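# Three arms load balls into a balanced covered tray

## Task

Inside a transparent cover sits a tray balanced on one pivot, with three seats. Get exactly one ball into each seat, for example by lowering balls through the chutes in the cover's top. Release each ball only once its bottom is at or below the chute's rim. Uneven loading tips the tray at once and the balls roll out, so the load must stay balanced. The balls must stay seated on their own at the end, not be held there by a robot.

## Robot and tools

Robots. Three identical i2rt Big YAM arms, arm1, arm2 and arm3. Each has six revolute joints, a two-finger gripper and a wrist camera that sits on top of the hand looking toward the fingertips. The hand reaches roughly 1.0 m from the joint1 axis. Base positions in the scene frame, in metres, with heading in degrees measured counter-clockwise from +x: arm1 at (+0.53, +0.07, +0.79) heading -175; arm2 at (-0.10, +0.52, +0.80) heading -87; arm3 at (-0.07, -0.50, +0.81) heading +81. The arms act independently; if one stalls, the others keep moving.

Frame. One shared scene frame, origin on the floor, +z up, lengths in metres. "hand" is the point between the fingertips (URDF link pinch); its z axis runs along the fingers and the fingers open along its y axis.

execute_actions. Argument "actions" is a list holding one action or none (empty list: just report state and images). An action is an object keyed by robot name ("arm1", "arm2", "arm3"); each robot entry has a single key "joints", an object mapping joint names to absolute targets (not offsets). Only the joints you name get new targets; any omitted joint or robot may still be driving toward an earlier target. All motions in one action begin together and may finish at different times; one action runs at most 15 s. Names, units and ranges:
- joint1_rad, -2.879 to 2.879 rad: turns the whole arm about its base; positive is counter-clockwise seen from above; 0 points along the base heading.
- joint2_rad, 0 to 3.141: shoulder; 0 has the upper arm pointing backward near level, increasing lifts it up and then forward.
- joint3_rad, 0 to 3.019: elbow; 0 is fully folded, increasing opens it.
- joint4_rad, -1.692 to 1.57: hand pitch; positive tilts fingers up.
- joint5_rad, -1.57 to 1.57: hand yaw; positive toward the arm's right.
- joint6_rad, -2.094 to 2.094: hand roll; positive is clockwise viewed from behind the hand.
- gripper_m, 0 to 0.093 m: fingertip separation (target opening, not force).
Done tolerances are ±0.045, 0.14, 0.09, 0.055, 0.03, 0.035 rad and ±0.003 m. Because each joint has its own speed, the path between two postures can bulge out. Unknown keys or out-of-range numbers make the whole call rejected with no motion. Optional "cameras": list of names from arm1_cam_wrist, arm2_cam_wrist, arm3_cam_wrist, cam_high, cam_low, all; omitted, null or ["all"] gives every camera, [] gives none.

wait: "seconds" 0 to 10; commands nothing, returns state and images.
zoom_image: "camera" plus "region" [x0, y0, x1, y1] in pixels of that camera's latest full image (672x504, origin top-left), at most 504 by 504.
read_manual: optional "section", only "licences"; returns licence text, moves nothing.
finished_scene: "scene" is the number of the current scene; ends it irreversibly after the robots hold the last command, and says whether the goal was met.

Results. joint_positions gives each joint's measured value. joint_status tells how each commanded motion finished: done, "off_target" (stopped short and may still be pushing), "contact_stop" or "time_out" (target dropped, joint holds where it stopped; a timed-out joint may keep a nearby target and keep pushing, listed in on_its_own). "joint command not followed", usually with a "cause:" line, means a self/inter-arm clearance check blocked that arm's joint targets (gripper targets still run); those joints show "not_followed" and may be retried on later actions. on_its_own lists uncommanded behaviour; "held at" is a held target, not the position. Joint torques are the drives' raw outputs, noisy and offset, nonzero even in free air. The "pictures" line names the cameras in the order of the returned images. MOTOR HOT appears from 85 °C; at 100 °C an OVER-TEMPERATURE FAULT drops that arm and its gripper, and affected keys read "limit_stop_at_motor_heat"; resend targets afterwards. To relieve a joint that keeps pushing, command its reported position. Tiny target changes may not move a joint.

Cameras. cam_high and cam_low are fixed in the room; each wrist camera follows its arm. The calibration gives K, distortion and T_world_to_cam (scene frame to camera, OpenCV conventions); real values can deviate by a few degrees and millimetres, and wrist-camera poses inherit joint reading errors.

Cautions. Never let a ball fall from above the chute rim; lower it into the chute before opening. Keep the tray balanced: plan so balls arrive evenly, e.g. by several arms releasing together, rather than one heavy side first. Do not knock anything, including the cover, out of the work area. Arms keep pushing on contact and can push hard; avoid shoving the cover or each other. A hard squeeze between two robots ends the run, and the clearance check ignores fingers, gripper bodies and wrist cameras. Avoid long hard holds that heat motors. Loose objects may occasionally get nudged. Thinking time passes in the simulation while the robots hold their last command. Finish only when all three balls rest in their seats without robot support.

Each tool is called after "Request:" by a JSON object that holds its "fn" and its "kwargs", one argument or row to a line.

## Session

Request:
{"fn": "execute_actions", "kwargs": {
  "actions": []
}}

Scene clock: 0.00 s.
Joint torques (N m, as the arm reports them, + toward a larger angle): no reading
Motor temperatures (°C, as the motors report them): arm1=[26 23 27 25 25 24] | arm2=[25 26 23 25 24 24] | arm3=[23 27 27 23 26 26]
arm1.joint_positions: joint1_rad=+0.584 joint2_rad=+0.509 joint3_rad=+1.568 joint4_rad=-1.207 joint5_rad=-0.170 joint6_rad=-0.725 gripper_m=+0.094
arm1.joint_status: not commanded
arm1.hand: x=+0.4200 y=-0.0516 z=+1.4576 quat_wxyz=(-0.050, -0.544, -0.528, +0.650) (m; scene frame)
arm2.joint_positions: joint1_rad=+0.501 joint2_rad=+0.607 joint3_rad=+1.363 joint4_rad=-1.461 joint5_rad=+0.270 joint6_rad=+0.597 gripper_m=+0.095
arm2.joint_status: not commanded
arm2.hand: x=-0.0314 y=+0.3186 z=+1.3146 quat_wxyz=(-0.385, -0.685, -0.582, +0.209) (m; scene frame)
arm3.joint_positions: joint1_rad=+0.539 joint2_rad=+0.368 joint3_rad=+1.445 joint4_rad=-1.192 joint5_rad=+0.301 joint6_rad=+0.385 gripper_m=+0.095
arm3.joint_status: not commanded
arm3.hand: x=-0.0696 y=-0.3776 z=+1.4486 quat_wxyz=(-0.366, +0.453, -0.591, -0.558) (m; scene frame)
pictures: arm1_cam_wrist, arm2_cam_wrist, arm3_cam_wrist, cam_high, cam_low
Images, in order (width x height): arm1_cam_wrist 672x504, arm2_cam_wrist 672x504, arm3_cam_wrist 672x504, cam_high 672x504, cam_low 672x504.

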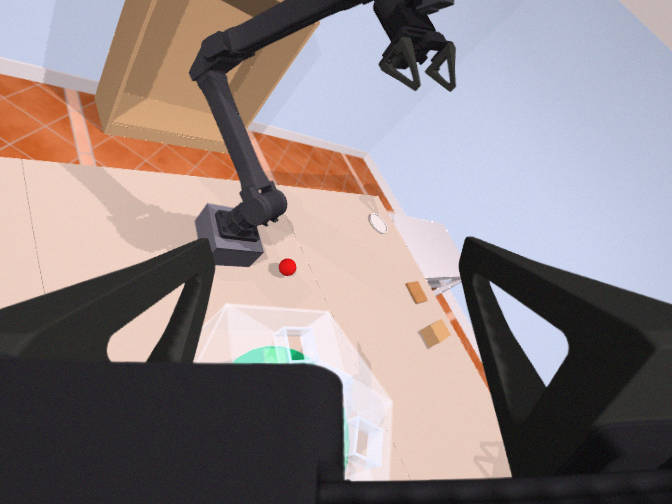

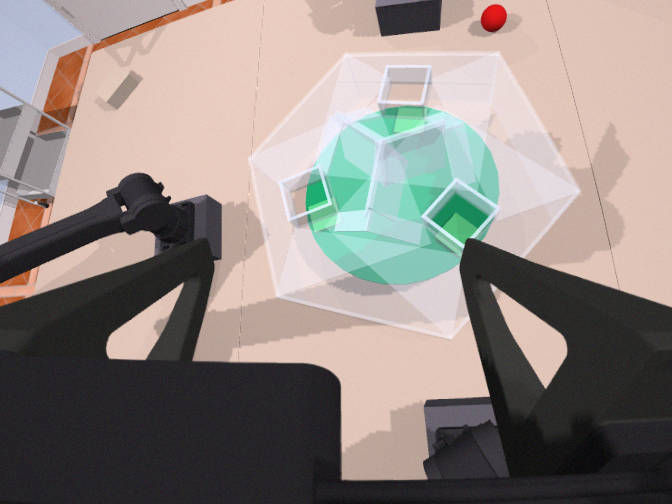

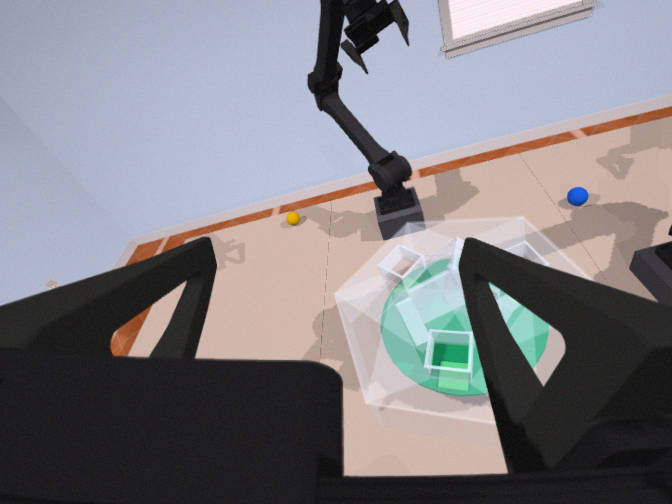

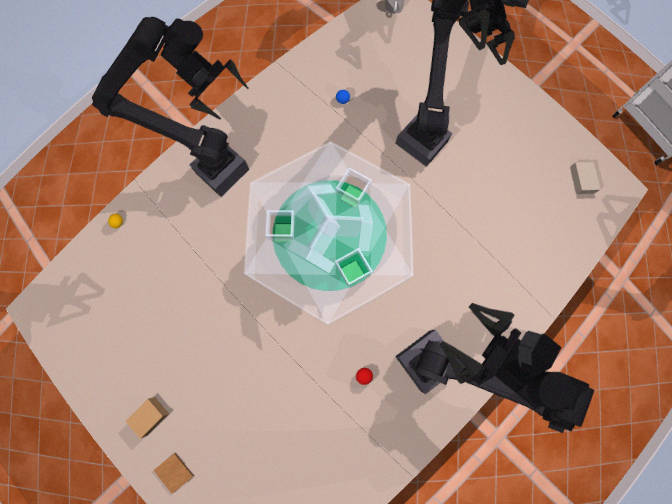

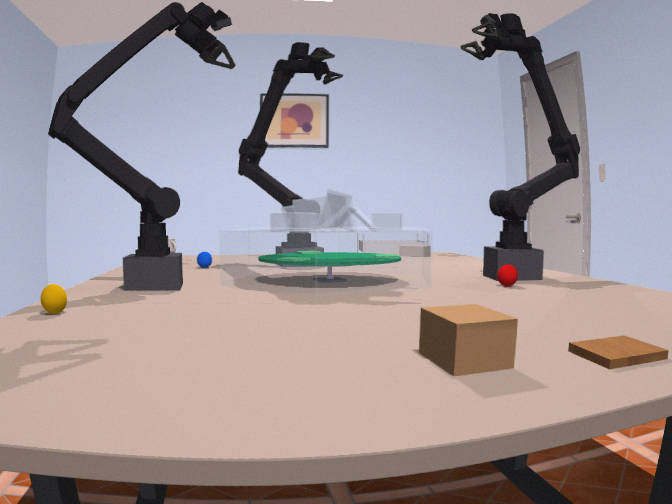

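Request:
{"fn": "execute_actions", "kwargs": {
  "actions": [
    {"arm1":{"joints":{"joint1_rad":-1.384,"joint5_rad":0,"joint6_rad":0}},"arm2":{"joints":{"joint1_rad":-1.929,"joint5_rad":0,"joint6_rad":0}},"arm3":{"joints":{"joint1_rad":1.185,"joint5_rad":0,"joint6_rad":0}}}
  ],
  "cameras": []
}}

Request:
{"fn": "execute_actions", "kwargs": {
  "actions": [
    {"arm1":{"joints":{"joint2_rad":1.449,"joint3_rad":0.878,"joint4_rad":-1.0}},"arm2":{"joints":{"joint2_rad":1.74,"joint3_rad":1.206,"joint4_rad":-1.037}},"arm3":{"joints":{"joint2_rad":1.045,"joint3_rad":0.482,"joint4_rad":-1.008}}}
  ]
}}

Scene clock: 40.10 s.
Joint torques (N m, as the arm reports them, + toward a larger angle): arm1=[0.19 7.15 7.3  2.47 0.23 0.22] | arm2=[-0.93  1.69 11.04  1.9   0.03 -0.15] | arm3=[-0.41  6.04  7.95  1.9  -0.09 -0.16]
Motor temperatures (°C, as the motors report them): arm1=[26 24 29 25 25 24] | arm2=[25 26 26 25 24 24] | arm3=[23 27 29 23 26 26]
arm1.joint_positions: joint1_rad=-1.375 joint2_rad=+0.509 joint3_rad=+1.568 joint4_rad=-1.207 joint5_rad=-0.003 joint6_rad=-0.011 gripper_m=+0.094
arm1.joint_status: all done
arm1.hand: x=+0.4772 y=+0.2137 z=+1.4575 quat_wxyz=(+0.395, -0.612, +0.448, +0.519) (m; scene frame)
arm2.joint_positions: joint1_rad=-1.924 joint2_rad=+0.607 joint3_rad=+1.363 joint4_rad=-1.461 joint5_rad=+0.001 joint6_rad=+0.013 gripper_m=+0.095
arm2.joint_status: all done
arm2.hand: x=-0.3087 y=+0.5846 z=+1.3083 quat_wxyz=(+0.055, -0.897, +0.143, +0.416) (m; scene frame)
arm3.joint_positions: joint1_rad=+1.180 joint2_rad=+0.368 joint3_rad=+1.445 joint4_rad=-1.192 joint5_rad=+0.003 joint6_rad=+0.016 gripper_m=+0.095
arm3.joint_status: all done
arm3.hand: x=-0.1768 y=-0.4366 z=+1.4461 quat_wxyz=(-0.180, +0.721, -0.208, -0.636) (m; scene frame)
pictures: none
No camera images: the call's "cameras" was empty. Leave "cameras" out to get every camera's image.

Scene clock: 41.83 s.
Joint torques (N m, as the arm reports them, + toward a larger angle): arm1=[ 0.04 -7.44  9.4   0.34  0.23  0.23] | arm2=[ -0.8  -15.37   9.73   0.53   0.03  -0.16] | arm3=[-0.35 -3.66  7.43 -0.34 -0.12 -0.14]
Motor temperatures (°C, as the motors report them): arm1=[26 24 29 25 25 24] | arm2=[25 26 26 25 24 24] | arm3=[23 27 29 23 26 26]
arm1.joint_positions: joint1_rad=-1.375 joint2_rad=+1.428 joint3_rad=+0.853 joint4_rad=-0.998 joint5_rad=-0.003 joint6_rad=-0.011 gripper_m=+0.094
arm1.joint_status: all done
arm1.hand: x=+0.4251 y=+0.4061 z=+0.8473 quat_wxyz=(+0.001, -0.804, +0.595, -0.003) (m; scene frame)
arm2.joint_positions: joint1_rad=-1.924 joint2_rad=+1.748 joint3_rad=+1.192 joint4_rad=-1.047 joint5_rad=+0.001 joint6_rad=+0.013 gripper_m=+0.095
arm2.joint_status: all done
arm2.hand: x=-0.5558 y=+0.6549 z=+0.8472 quat_wxyz=(-0.007, -0.988, +0.154, -0.015) (m; scene frame)
arm3.joint_positions: joint1_rad=+1.180 joint2_rad=+1.052 joint3_rad=+0.487 joint4_rad=-1.003 joint5_rad=+0.003 joint6_rad=+0.016 gripper_m=+0.095
arm3.joint_status: all done
arm3.hand: x=-0.2518 y=-0.3838 z=+0.8499 quat_wxyz=(-0.005, +0.960, -0.280, +0.006) (m; scene frame)
pictures: arm1_cam_wrist, arm2_cam_wrist, arm3_cam_wrist, cam_high, cam_low
camera_calibration (this result's frames):
arm1_cam_wrist: T_world_to_cam=[[0.958491, 0.285056, -0.00608378, -0.5156], [0.233068, -0.771033, 0.592611, -0.280712], [0.164237, -0.56943, -0.805466, 0.964963], [0, 0, 0, 1]] pos_world=[0.401141, 0.480016, 0.940461]
arm2_cam_wrist: T_world_to_cam=[[0.300764, 0.953126, -0.0330374, -0.423732], [0.760327, -0.218725, 0.611606, 0.0540133], [0.575712, -0.209068, -0.790472, 1.24608], [0, 0, 0, 1]] pos_world=[-0.631006, 0.676199, 0.937956]
arm3_cam_wrist: T_world_to_cam=[[0.528853, 0.848691, 0.00618437, 0.460804], [0.681258, -0.428842, 0.59328, -0.492222], [0.506164, -0.309545, -0.804972, 0.814089], [0, 0, 0, 1]] pos_world=[-0.320429, -0.350169, 0.944495]
Images, in order (width x height): arm1_cam_wrist 672x504, arm2_cam_wrist 672x504, arm3_cam_wrist 672x504, cam_high 672x504, cam_low 672x504.

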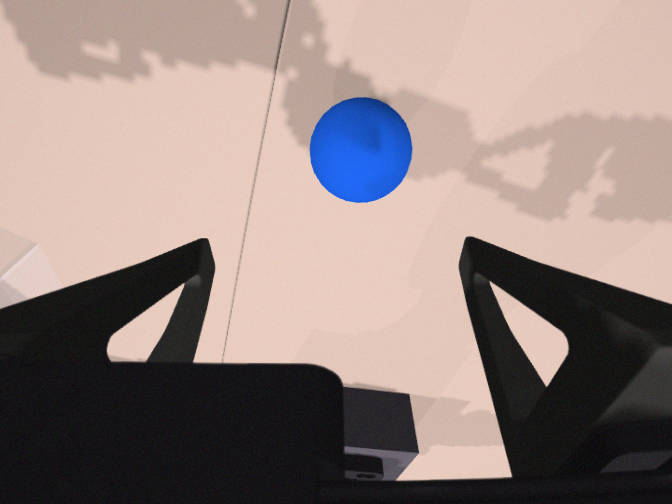

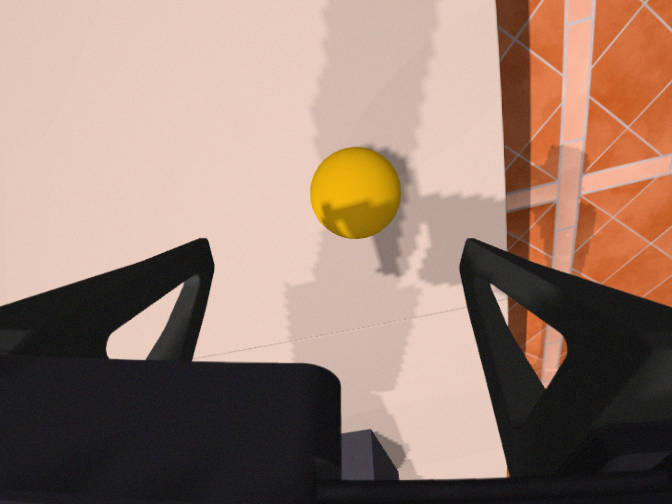

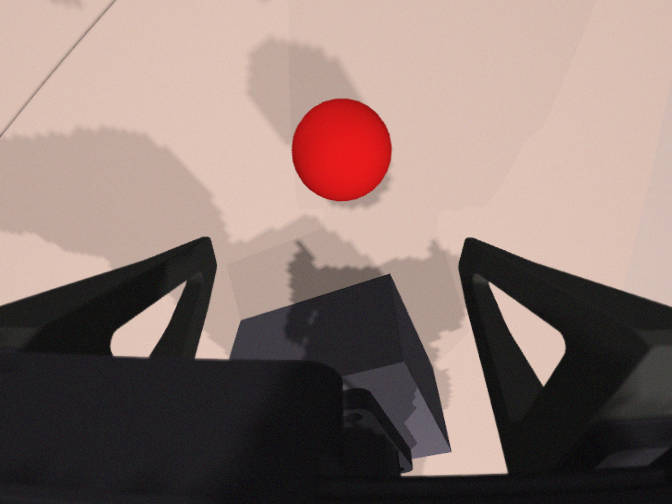

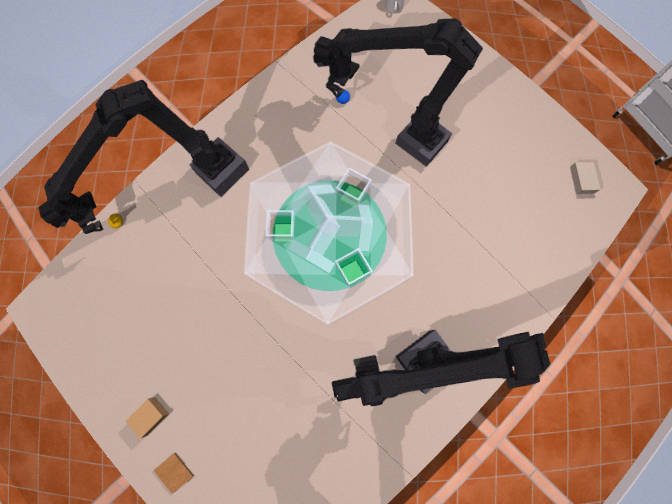

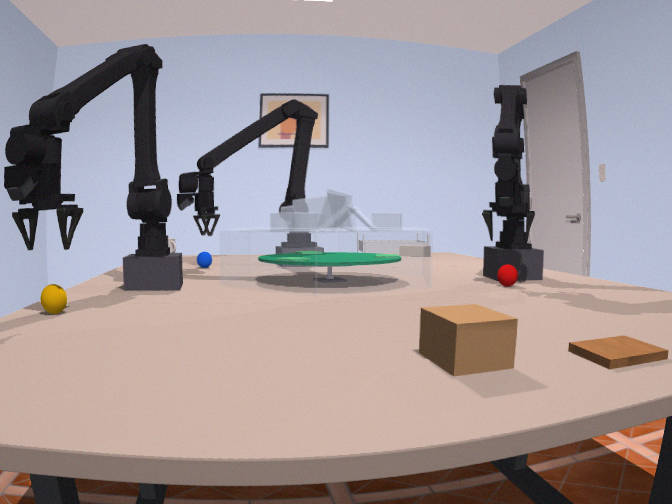

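Request:
{"fn": "execute_actions", "kwargs": {
  "actions": [
    {"arm1":{"joints":{"joint1_rad":-1.42,"joint2_rad":1.638,"joint3_rad":0.732,"joint4_rad":-0.665}},"arm2":{"joints":{"joint1_rad":-1.955,"joint2_rad":1.832,"joint3_rad":0.988,"joint4_rad":-0.727}},"arm3":{"joints":{"joint1_rad":1.17,"joint2_rad":1.40,"joint3_rad":0.348,"joint4_rad":-0.519}}}
  ]
}}

Scene clock: 48.73 s.
Joint torques (N m, as the arm reports them, + toward a larger angle): arm1=[  0.19 -10.92   6.39   1.02   0.23   0.22] | arm2=[ -0.52 -15.     8.42   0.59   0.03  -0.15] | arm3=[-2.39 -4.84  4.5   0.44 -0.1  -0.19]
Motor temperatures (°C, as the motors report them): arm1=[26 24 30 25 25 24] | arm2=[25 27 26 25 24 24] | arm3=[23 27 29 23 26 26]
arm1.joint_positions: joint1_rad=-1.414 joint2_rad=+1.646 joint3_rad=+0.716 joint4_rad=-0.679 joint5_rad=-0.003 joint6_rad=-0.010 gripper_m=+0.094
arm1.joint_status: all done
arm1.hand: x=+0.4437 y=+0.3920 z=+0.7371 quat_wxyz=(-0.011, -0.792, +0.610, -0.017) (m; scene frame)
arm2.joint_positions: joint1_rad=-1.953 joint2_rad=+1.847 joint3_rad=+0.967 joint4_rad=-0.738 joint5_rad=+0.001 joint6_rad=+0.013 gripper_m=+0.095
arm2.joint_status: all done
arm2.hand: x=-0.5044 y=+0.6507 z=+0.7391 quat_wxyz=(-0.009, -0.985, +0.168, -0.023) (m; scene frame)
arm3.joint_positions: joint1_rad=+1.179 joint2_rad=+1.401 joint3_rad=+0.348 joint4_rad=-0.536 joint5_rad=+0.003 joint6_rad=+0.016 gripper_m=+0.095
arm3.joint_status: all done
arm3.hand: x=-0.2443 y=-0.3871 z=+0.7447 quat_wxyz=(-0.002, +0.960, -0.281, +0.015) (m; scene frame)
pictures: arm1_cam_wrist, arm2_cam_wrist, arm3_cam_wrist, cam_high, cam_low
camera_calibration (this result's frames):
arm1_cam_wrist: T_world_to_cam=[[0.969067, 0.246723, -0.00605862, -0.5198], [0.196996, -0.758499, 0.621186, -0.240547], [0.148665, -0.603164, -0.78364, 0.86917], [0, 0, 0, 1]] pos_world=[0.421893, 0.470044, 0.827392]
arm2_cam_wrist: T_world_to_cam=[[0.328261, 0.944015, -0.0328657, -0.41916], [0.744009, -0.236963, 0.624739, 0.0740014], [0.581976, -0.22953, -0.780141, 1.13898], [0, 0, 0, 1]] pos_world=[-0.580325, 0.674659, 0.828561]
arm3_cam_wrist: T_world_to_cam=[[0.529552, 0.848254, 0.00629445, 0.460196], [0.670506, -0.423109, 0.609426, -0.448837], [0.519612, -0.318503, -0.792818, 0.715409], [0, 0, 0, 1]] pos_world=[-0.314485, -0.352411, 0.837825]
Images, in order (width x height): arm1_cam_wrist 672x504, arm2_cam_wrist 672x504, arm3_cam_wrist 672x504, cam_high 672x504, cam_low 672x504.

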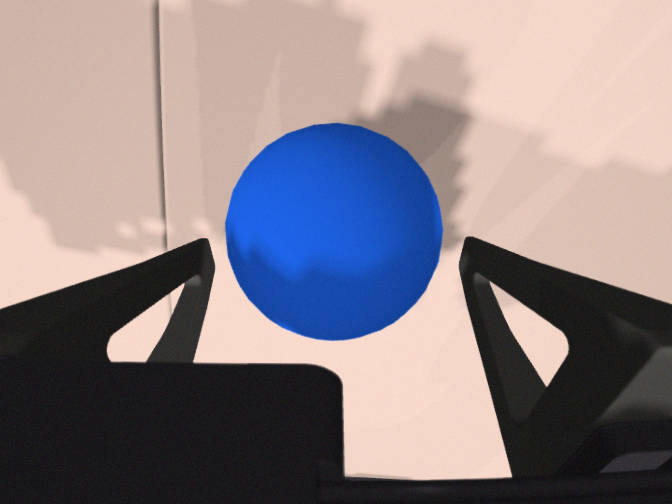

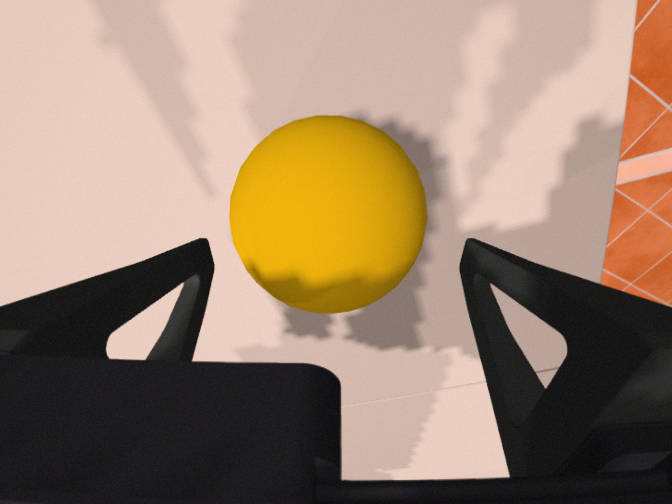

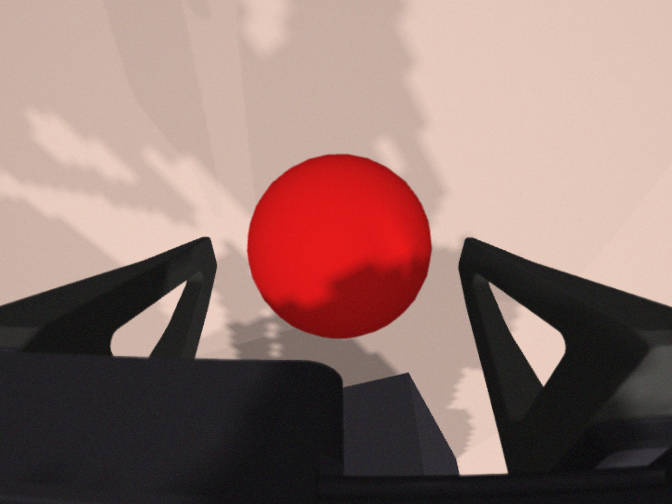

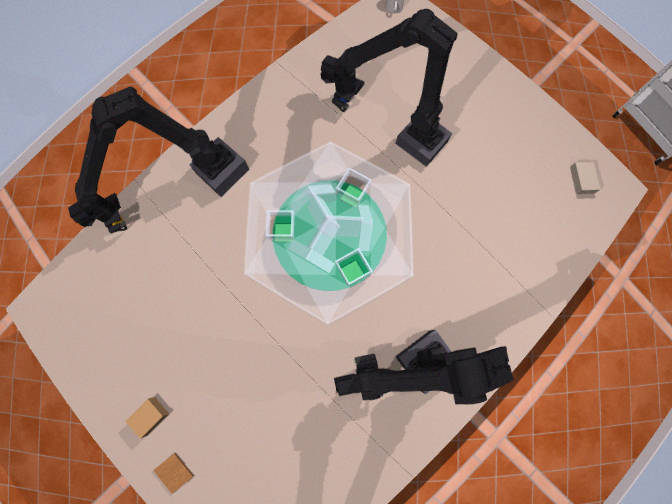

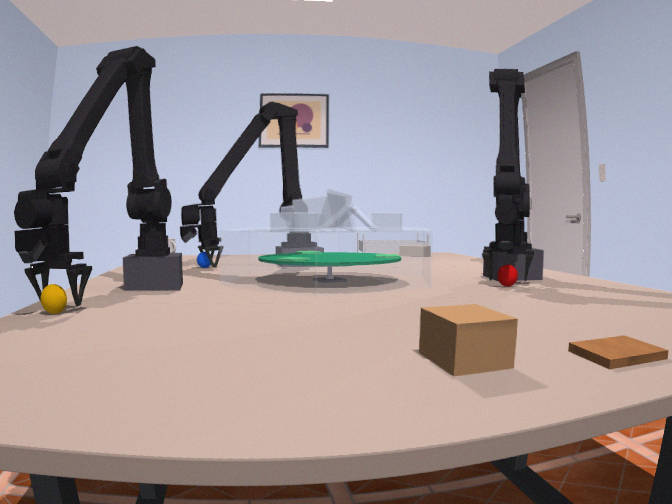

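Arms 1 and 2 need to move about 2 cm outward, so I pitch their wrists forward.

Request:
{"fn": "execute_actions", "kwargs": {
  "actions": [
    {"arm1":{"joints":{"joint4_rad":-0.585}},"arm2":{"joints":{"joint4_rad":-0.645}},"arm3":{"joints":{"joint4_rad":-0.49}}}
  ],
  "cameras": ["arm1_cam_wrist","arm2_cam_wrist","arm3_cam_wrist"]
}}

Request:
{"fn": "execute_actions", "kwargs": {
  "actions": [
    {"arm1":{"joints":{"gripper_m":0.04}},"arm2":{"joints":{"gripper_m":0.04}},"arm3":{"joints":{"gripper_m":0.04}}}
  ],
  "cameras": ["arm1_cam_wrist","arm2_cam_wrist","arm3_cam_wrist"]
}}

Scene clock: 53.90 s.
Joint torques (N m, as the arm reports them, + toward a larger angle): arm1=[  0.25 -11.15   6.53   1.19   0.23   0.21] | arm2=[ -0.48 -15.32   8.56   0.8    0.03  -0.15] | arm3=[-2.01 -4.1   4.61  0.55 -0.04 -0.19]
Motor temperatures (°C, as the motors report them): arm1=[26 24 30 25 25 24] | arm2=[25 27 26 25 24 24] | arm3=[23 27 29 23 26 26]
arm1.joint_positions: joint1_rad=-1.414 joint2_rad=+1.646 joint3_rad=+0.716 joint4_rad=-0.599 joint5_rad=-0.003 joint6_rad=-0.010 gripper_m=+0.094
arm1.joint_status: all done
arm1.hand: x=+0.4389 y=+0.4110 z=+0.7371 quat_wxyz=(+0.014, -0.792, +0.610, +0.014) (m; scene frame)
arm2.joint_positions: joint1_rad=-1.953 joint2_rad=+1.847 joint3_rad=+0.967 joint4_rad=-0.658 joint5_rad=+0.001 joint6_rad=+0.013 gripper_m=+0.095
arm2.joint_status: all done
arm2.hand: x=-0.5231 y=+0.6571 z=+0.7389 quat_wxyz=(-0.002, -0.986, +0.169, +0.016) (m; scene frame)
arm3.joint_positions: joint1_rad=+1.179 joint2_rad=+1.401 joint3_rad=+0.348 joint4_rad=-0.508 joint5_rad=+0.003 joint6_rad=+0.016 gripper_m=+0.095
arm3.joint_status: all done
arm3.hand: x=-0.2502 y=-0.3835 z=+0.7446 quat_wxyz=(-0.006, +0.960, -0.281, +0.002) (m; scene frame)
pictures: arm1_cam_wrist, arm2_cam_wrist, arm3_cam_wrist
camera_calibration (this result's frames):
arm1_cam_wrist: T_world_to_cam=[[0.968808, 0.247741, -0.00586406, -0.520287], [0.208951, -0.803935, 0.556802, -0.164288], [0.133228, -0.540659, -0.830625, 0.897045], [0, 0, 0, 1]] pos_world=[0.418874, 0.481815, 0.833533]
arm2_cam_wrist: T_world_to_cam=[[0.326545, 0.944587, -0.033534, -0.419761], [0.788995, -0.252877, 0.559947, 0.171431], [0.520438, -0.209306, -0.82785, 1.14097], [0, 0, 0, 1]] pos_world=[-0.591992, 0.678663, 0.834483]
arm3_cam_wrist: T_world_to_cam=[[0.529479, 0.848301, 0.00615242, 0.460337], [0.684986, -0.4318, 0.586807, -0.426137], [0.500446, -0.306488, -0.809703, 0.73194], [0, 0, 0, 1]] pos_world=[-0.318137, -0.350179, 0.839883]
Images, in order (width x height): arm1_cam_wrist 672x504, arm2_cam_wrist 672x504, arm3_cam_wrist 672x504.

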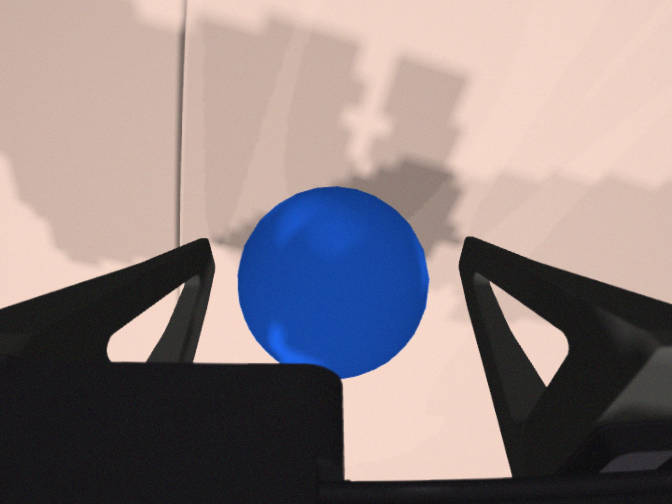

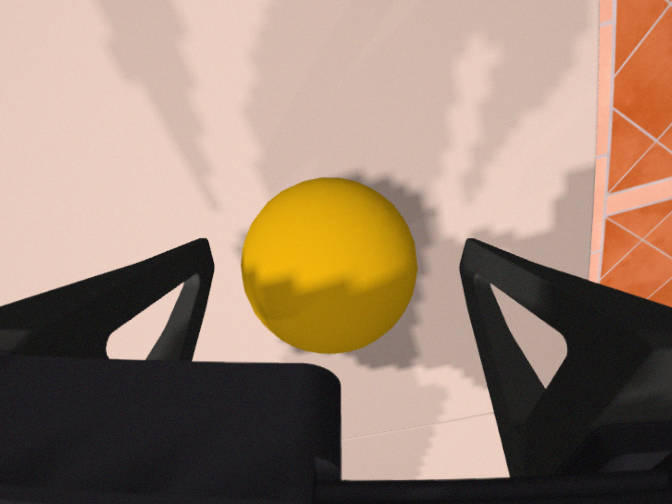

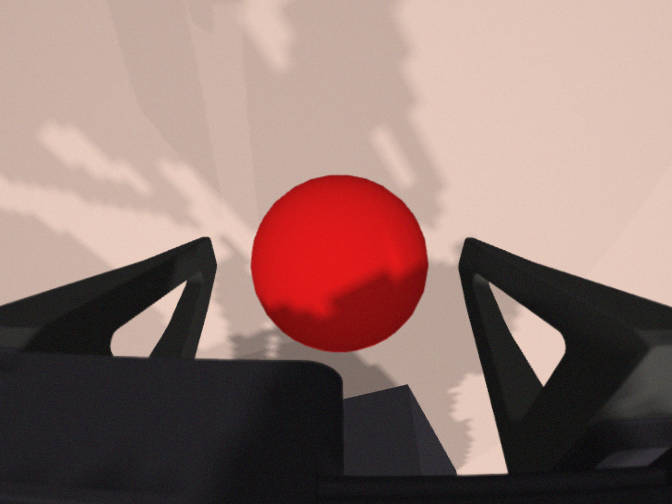

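Scene clock: 54.50 s.
Joint torques (N m, as the arm reports them, + toward a larger angle): arm1=[  0.3  -11.11   6.51   1.19   0.21   0.21] | arm2=[ -0.41 -15.28   8.54   0.84   0.06  -0.15] | arm3=[-1.6  -4.79  4.68  0.54 -0.09 -0.15]
Motor temperatures (°C, as the motors report them): arm1=[26 24 30 25 25 24] | arm2=[25 27 26 25 24 24] | arm3=[23 27 29 23 26 26]
arm1.joint_positions: joint1_rad=-1.414 joint2_rad=+1.646 joint3_rad=+0.716 joint4_rad=-0.599 joint5_rad=-0.002 joint6_rad=-0.010 gripper_m=+0.054
arm1.joint_status: gripper_m off_target (ended at +0.054, target +0.040)
arm1.hand: x=+0.4390 y=+0.4112 z=+0.7371 quat_wxyz=(+0.014, -0.792, +0.610, +0.014) (m; scene frame)
arm2.joint_positions: joint1_rad=-1.953 joint2_rad=+1.847 joint3_rad=+0.967 joint4_rad=-0.657 joint5_rad=+0.001 joint6_rad=+0.013 gripper_m=+0.056
arm2.joint_status: gripper_m off_target (ended at +0.056, target +0.040)
arm2.hand: x=-0.5233 y=+0.6571 z=+0.7389 quat_wxyz=(-0.003, -0.986, +0.168, +0.017) (m; scene frame)
arm3.joint_positions: joint1_rad=+1.179 joint2_rad=+1.401 joint3_rad=+0.348 joint4_rad=-0.507 joint5_rad=+0.002 joint6_rad=+0.015 gripper_m=+0.056
arm3.joint_status: gripper_m off_target (ended at +0.056, target +0.040)
arm3.hand: x=-0.2503 y=-0.3835 z=+0.7446 quat_wxyz=(-0.006, +0.960, -0.280, +0.002) (m; scene frame)
pictures: arm1_cam_wrist, arm2_cam_wrist, arm3_cam_wrist
camera_calibration (this result's frames):
arm1_cam_wrist: T_world_to_cam=[[0.968819, 0.247718, -0.0051006, -0.520976], [0.208569, -0.804251, 0.556489, -0.163686], [0.13375, -0.540201, -0.83084, 0.896842], [0, 0, 0, 1]] pos_world=[0.418918, 0.481885, 0.833564]
arm2_cam_wrist: T_world_to_cam=[[0.326152, 0.944709, -0.0339084, -0.419703], [0.789565, -0.252515, 0.559307, 0.172117], [0.519819, -0.209192, -0.828267, 1.14099], [0, 0, 0, 1]] pos_world=[-0.592118, 0.678645, 0.834546]
arm3_cam_wrist: T_world_to_cam=[[0.529156, 0.848505, 0.00576906, 0.460686], [0.685458, -0.431462, 0.586505, -0.425588], [0.500142, -0.306398, -0.809925, 0.732118], [0, 0, 0, 1]] pos_world=[-0.318214, -0.3502, 0.839913]
Images, in order (width x height): arm1_cam_wrist 672x504, arm2_cam_wrist 672x504, arm3_cam_wrist 672x504.

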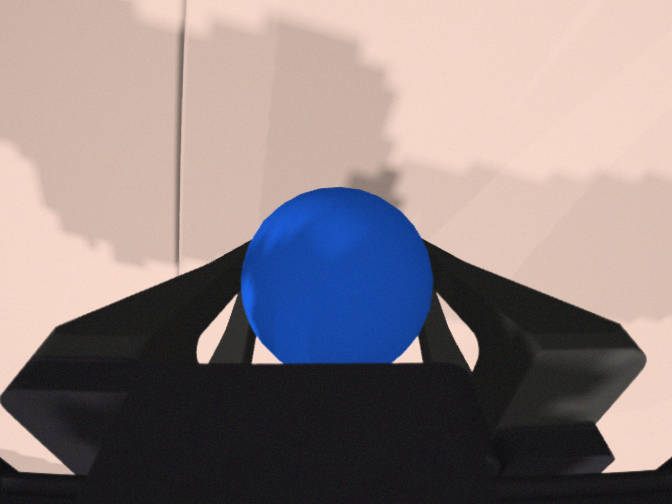

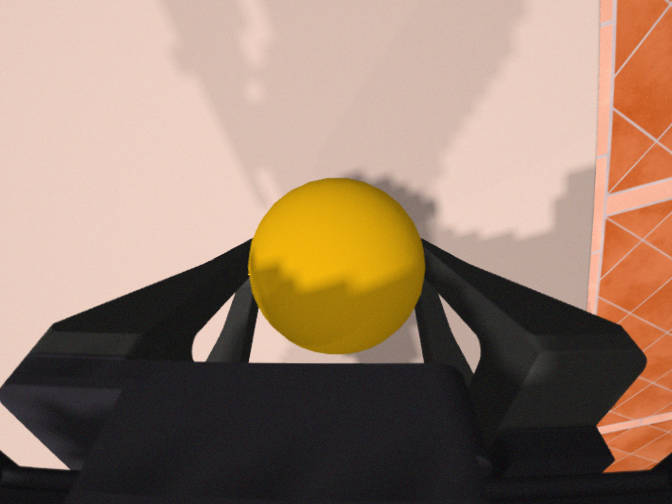

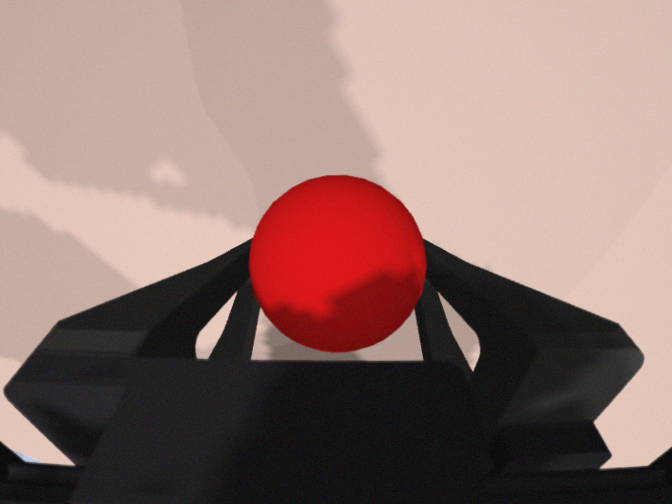

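Request:
{"fn": "execute_actions", "kwargs": {
  "actions": [
    {"arm1":{"joints":{"joint2_rad":1.338,"joint3_rad":1.2,"joint4_rad":-1.42}},"arm2":{"joints":{"joint2_rad":1.311,"joint3_rad":1.15,"joint4_rad":-1.395}},"arm3":{"joints":{"joint2_rad":1.373,"joint3_rad":1.18,"joint4_rad":-1.365}}}
  ],
  "cameras": []
}}

Request:
{"fn": "execute_actions", "kwargs": {
  "actions": [
    {"arm1":{"joints":{"joint1_rad":-0.15}},"arm2":{"joints":{"joint1_rad":-0.09}},"arm3":{"joints":{"joint1_rad":0.085}}}
  ]
}}

Scene clock: 68.03 s.
Joint torques (N m, as the arm reports them, + toward a larger angle): arm1=[ 0.23 -8.5  10.38 -0.11  0.21  0.22] | arm2=[-0.57 -8.76 12.45 -0.32  0.05 -0.15] | arm3=[-1.67 -9.6  14.18 -1.12 -0.06 -0.18]
Motor temperatures (°C, as the motors report them): arm1=[26 24 30 25 25 24] | arm2=[25 27 26 25 24 24] | arm3=[23 27 29 23 26 26]
arm1.joint_positions: joint1_rad=-1.414 joint2_rad=+1.327 joint3_rad=+1.180 joint4_rad=-1.408 joint5_rad=-0.002 joint6_rad=-0.010 gripper_m=+0.054
arm1.joint_status: all done
arm1.hand: x=+0.4318 y=+0.4321 z=+0.9986 quat_wxyz=(+0.006, -0.792, +0.610, +0.004) (m; scene frame)
arm2.joint_positions: joint1_rad=-1.953 joint2_rad=+1.310 joint3_rad=+1.121 joint4_rad=-1.386 joint5_rad=+0.001 joint6_rad=+0.013 gripper_m=+0.056
arm2.joint_status: all done
arm2.hand: x=-0.4487 y=+0.6349 z=+0.9993 quat_wxyz=(-0.005, -0.986, +0.168, -0.002) (m; scene frame)
arm3.joint_positions: joint1_rad=+1.179 joint2_rad=+1.384 joint3_rad=+1.120 joint4_rad=-1.349 joint5_rad=+0.002 joint6_rad=+0.015 gripper_m=+0.056
arm3.joint_status: all done
arm3.hand: x=-0.3898 y=-0.2999 z=+0.9753 quat_wxyz=(+0.001, +0.959, -0.280, +0.027) (m; scene frame)
pictures: none
No camera images: the call's "cameras" was empty. Leave "cameras" out to get every camera's image.

Scene clock: 70.00 s.
Joint torques (N m, as the arm reports them, + toward a larger angle): arm1=[ 0.53 -8.93 10.32 -0.13  0.15  0.2 ] | arm2=[-0.82 -9.62 12.48 -0.34  0.08 -0.14] | arm3=[-0.46 -9.82 14.41 -1.   -0.02 -0.13]
Motor temperatures (°C, as the motors report them): arm1=[26 24 30 25 25 24] | arm2=[25 27 26 25 24 24] | arm3=[23 27 30 23 26 26]
arm1.joint_positions: joint1_rad=-0.150 joint2_rad=+1.331 joint3_rad=+1.180 joint4_rad=-1.408 joint5_rad=+0.000 joint6_rad=-0.009 gripper_m=+0.054
arm1.joint_status: all done
arm1.hand: x=+0.1464 y=+0.0879 z=+0.9953 quat_wxyz=(+0.000, -1.000, +0.025, +0.003) (m; scene frame)
arm2.joint_positions: joint1_rad=-0.086 joint2_rad=+1.317 joint3_rad=+1.121 joint4_rad=-1.386 joint5_rad=+0.000 joint6_rad=+0.012 gripper_m=+0.056
arm2.joint_status: all done
arm2.hand: x=-0.1151 y=+0.1538 z=+1.0014 quat_wxyz=(+0.001, -0.721, -0.693, +0.001) (m; scene frame)
arm3.joint_positions: joint1_rad=+0.082 joint2_rad=+1.384 joint3_rad=+1.120 joint4_rad=-1.349 joint5_rad=+0.001 joint6_rad=+0.014 gripper_m=+0.056
arm3.joint_status: all done
arm3.hand: x=-0.0395 y=-0.1232 z=+0.9806 quat_wxyz=(+0.009, +0.673, -0.739, +0.019) (m; scene frame)
pictures: arm1_cam_wrist, arm2_cam_wrist, arm3_cam_wrist, cam_high, cam_low
camera_calibration (this result's frames):
arm1_cam_wrist: T_world_to_cam=[[0.0578165, 0.998266, -0.011055, -0.0828396], [0.809944, -0.0404298, 0.585112, -0.689978], [0.583651, -0.0427831, -0.810877, 0.846422], [0, 0, 0, 1]] pos_world=[0.0696179, 0.0910129, 1.08914]
arm2_cam_wrist: T_world_to_cam=[[-0.999119, 0.0358684, -0.0217991, -0.0933474], [0.0163041, 0.810227, 0.585889, -0.703098], [0.0386772, 0.585018, -0.810098, 0.845215], [0, 0, 0, 1]] pos_world=[-0.114492, 0.0785521, 1.09461]
arm3_cam_wrist: T_world_to_cam=[[0.996543, -0.0825721, 0.00917967, 0.0273078], [-0.0705943, -0.783328, 0.617587, -0.699823], [-0.0438048, -0.6161, -0.786449, 0.814937], [0, 0, 0, 1]] pos_world=[-0.0409189, -0.0438535, 1.07286]
Images, in order (width x height): arm1_cam_wrist 672x504, arm2_cam_wrist 672x504, arm3_cam_wrist 672x504, cam_high 672x504, cam_low 672x504.

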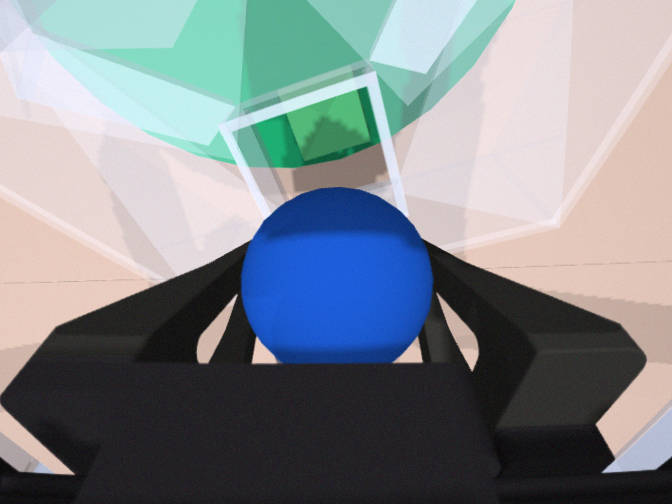

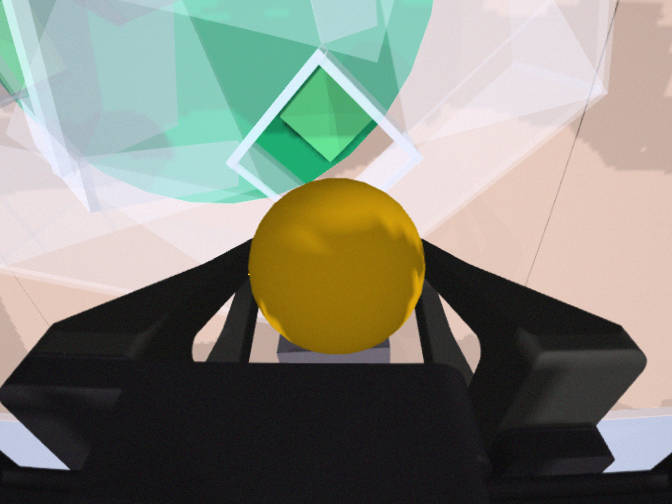

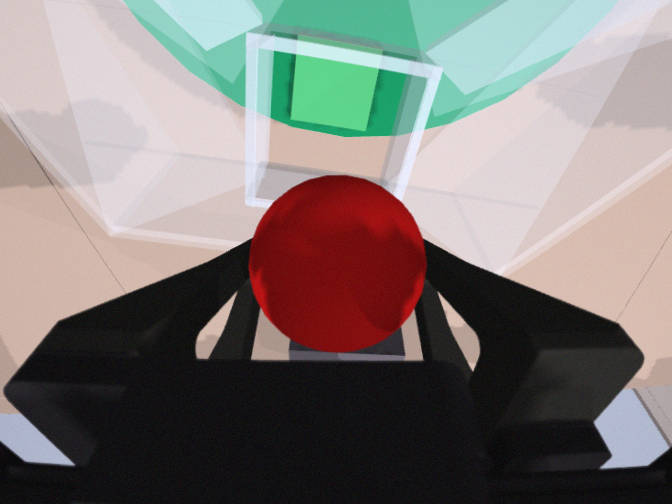

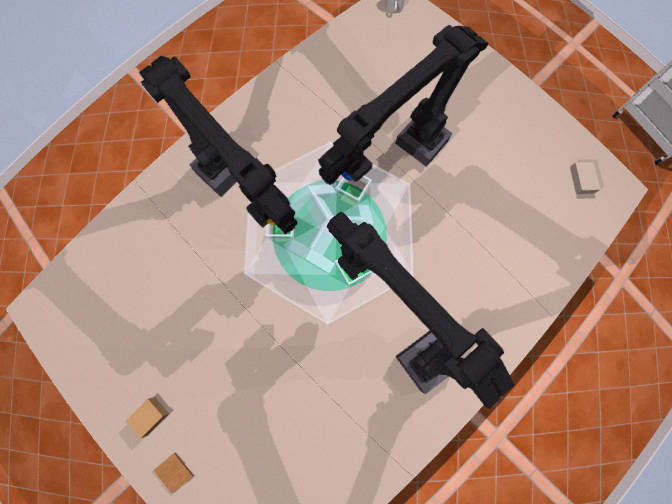

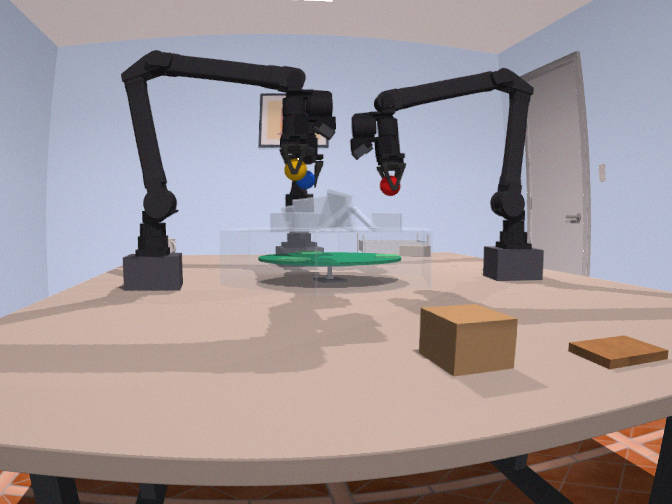

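Request:
{"fn": "execute_actions", "kwargs": {
  "actions": [
    {"arm1":{"joints":{"joint1_rad":-0.118,"joint2_rad":1.36,"joint3_rad":1.055,"joint4_rad":-1.235,"joint6_rad":0.44}},"arm2":{"joints":{"joint1_rad":-0.062,"joint2_rad":1.325,"joint3_rad":0.99,"joint4_rad":-1.193}},"arm3":{"joints":{"joint2_rad":1.425,"joint3_rad":1.07,"joint4_rad":-1.175,"joint6_rad":-0.6}}}
  ]
}}

Scene clock: 84.40 s.
Joint torques (N m, as the arm reports them, + toward a larger angle): arm1=[ 1.21 -9.41  9.69  1.08  0.18  0.22] | arm2=[-0.33 -9.57 11.4   0.76  0.07 -0.14] | arm3=[ -0.94 -10.72   8.65   0.61  -0.08  -0.18]
Motor temperatures (°C, as the motors report them): arm1=[26 24 31 25 25 24] | arm2=[25 27 27 25 24 24] | arm3=[23 28 33 23 26 26]
arm1.joint_positions: joint1_rad=-0.125 joint2_rad=+1.358 joint3_rad=+1.039 joint4_rad=-1.249 joint5_rad=+0.000 joint6_rad=+0.429 gripper_m=+0.054
arm1.joint_status: all done
arm1.hand: x=+0.1535 y=+0.0784 z=+0.9333 quat_wxyz=(+0.000, -0.973, +0.229, -0.002) (m; scene frame)
arm2.joint_positions: joint1_rad=-0.066 joint2_rad=+1.331 joint3_rad=+0.969 joint4_rad=-1.205 joint5_rad=+0.000 joint6_rad=+0.012 gripper_m=+0.056
arm2.joint_status: all done
arm2.hand: x=-0.1079 y=+0.1615 z=+0.9406 quat_wxyz=(-0.004, -0.714, -0.700, +0.006) (m; scene frame)
arm3.joint_positions: joint1_rad=+0.082 joint2_rad=+1.437 joint3_rad=+1.069 joint4_rad=-1.192 joint5_rad=+0.001 joint6_rad=-0.583 gripper_m=+0.056
arm3.joint_status: all done
arm3.hand: x=-0.0372 y=-0.1019 z=+0.9426 quat_wxyz=(-0.010, +0.861, -0.508, +0.004) (m; scene frame)
pictures: arm1_cam_wrist, arm2_cam_wrist, arm3_cam_wrist, cam_high, cam_low
camera_calibration (this result's frames):
arm1_cam_wrist: T_world_to_cam=[[0.453838, 0.891036, -0.00930576, -0.12843], [0.720141, -0.360604, 0.592758, -0.62804], [0.524812, -0.275717, -0.805327, 0.813715], [0, 0, 0, 1]] pos_world=[0.0835163, 0.112317, 1.02639]
arm2_cam_wrist: T_world_to_cam=[[-0.999641, 0.0157104, -0.0216838, -0.0846951], [0.000404252, 0.818555, 0.574427, -0.666213], [0.0267739, 0.574213, -0.818268, 0.799315], [0, 0, 0, 1]] pos_world=[-0.105796, 0.0876865, 1.03491]
arm3_cam_wrist: T_world_to_cam=[[0.870212, 0.492461, 0.0145682, 0.0759957], [0.392534, -0.710897, 0.58356, -0.602818], [0.297737, -0.502102, -0.81194, 0.846613], [0, 0, 0, 1]] pos_world=[-0.0815739, -0.0408802, 1.03807]
Images, in order (width x height): arm1_cam_wrist 672x504, arm2_cam_wrist 672x504, arm3_cam_wrist 672x504, cam_high 672x504, cam_low 672x504.

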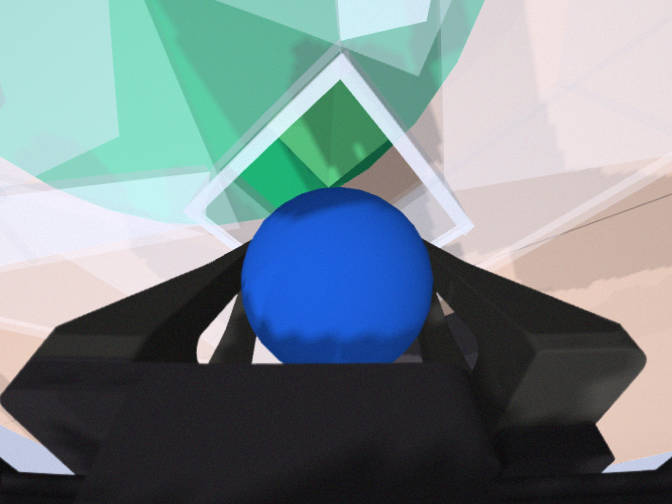

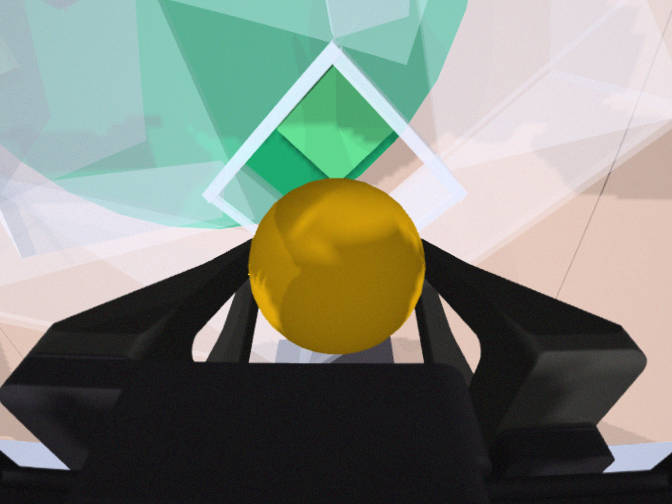

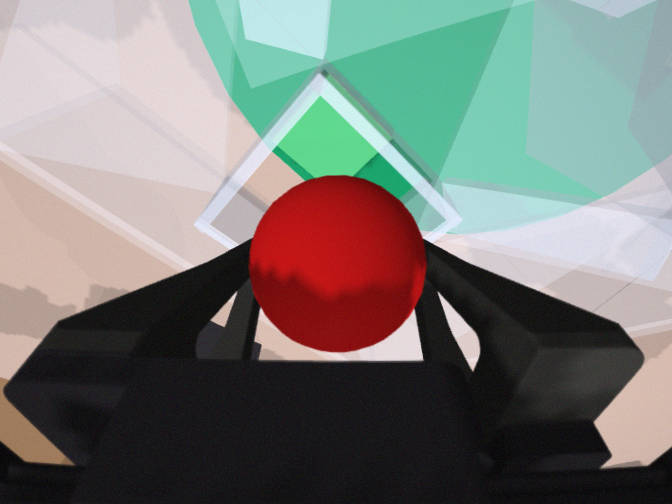

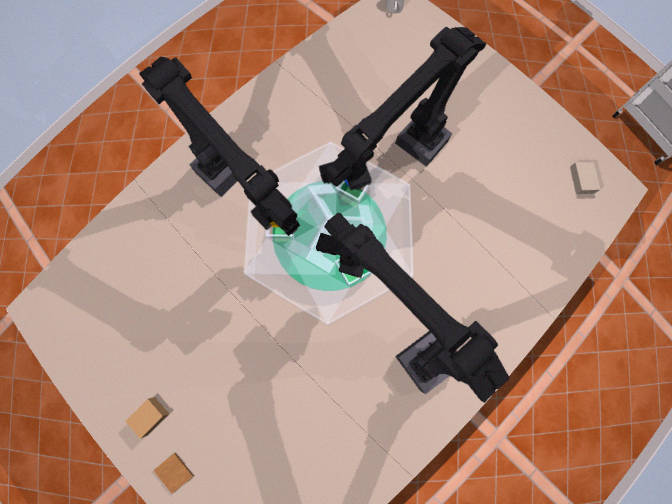

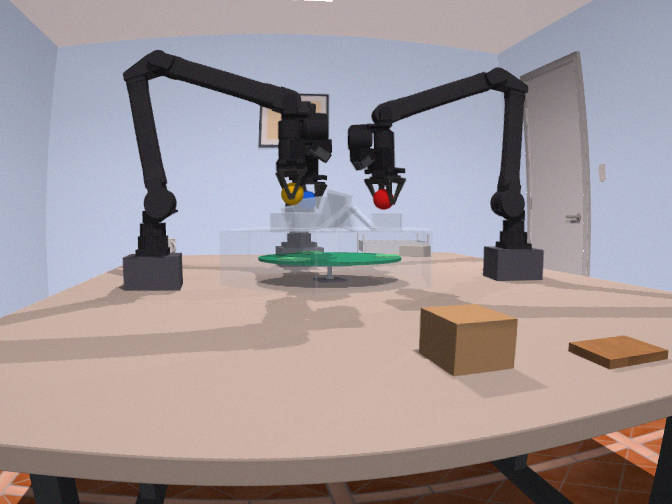

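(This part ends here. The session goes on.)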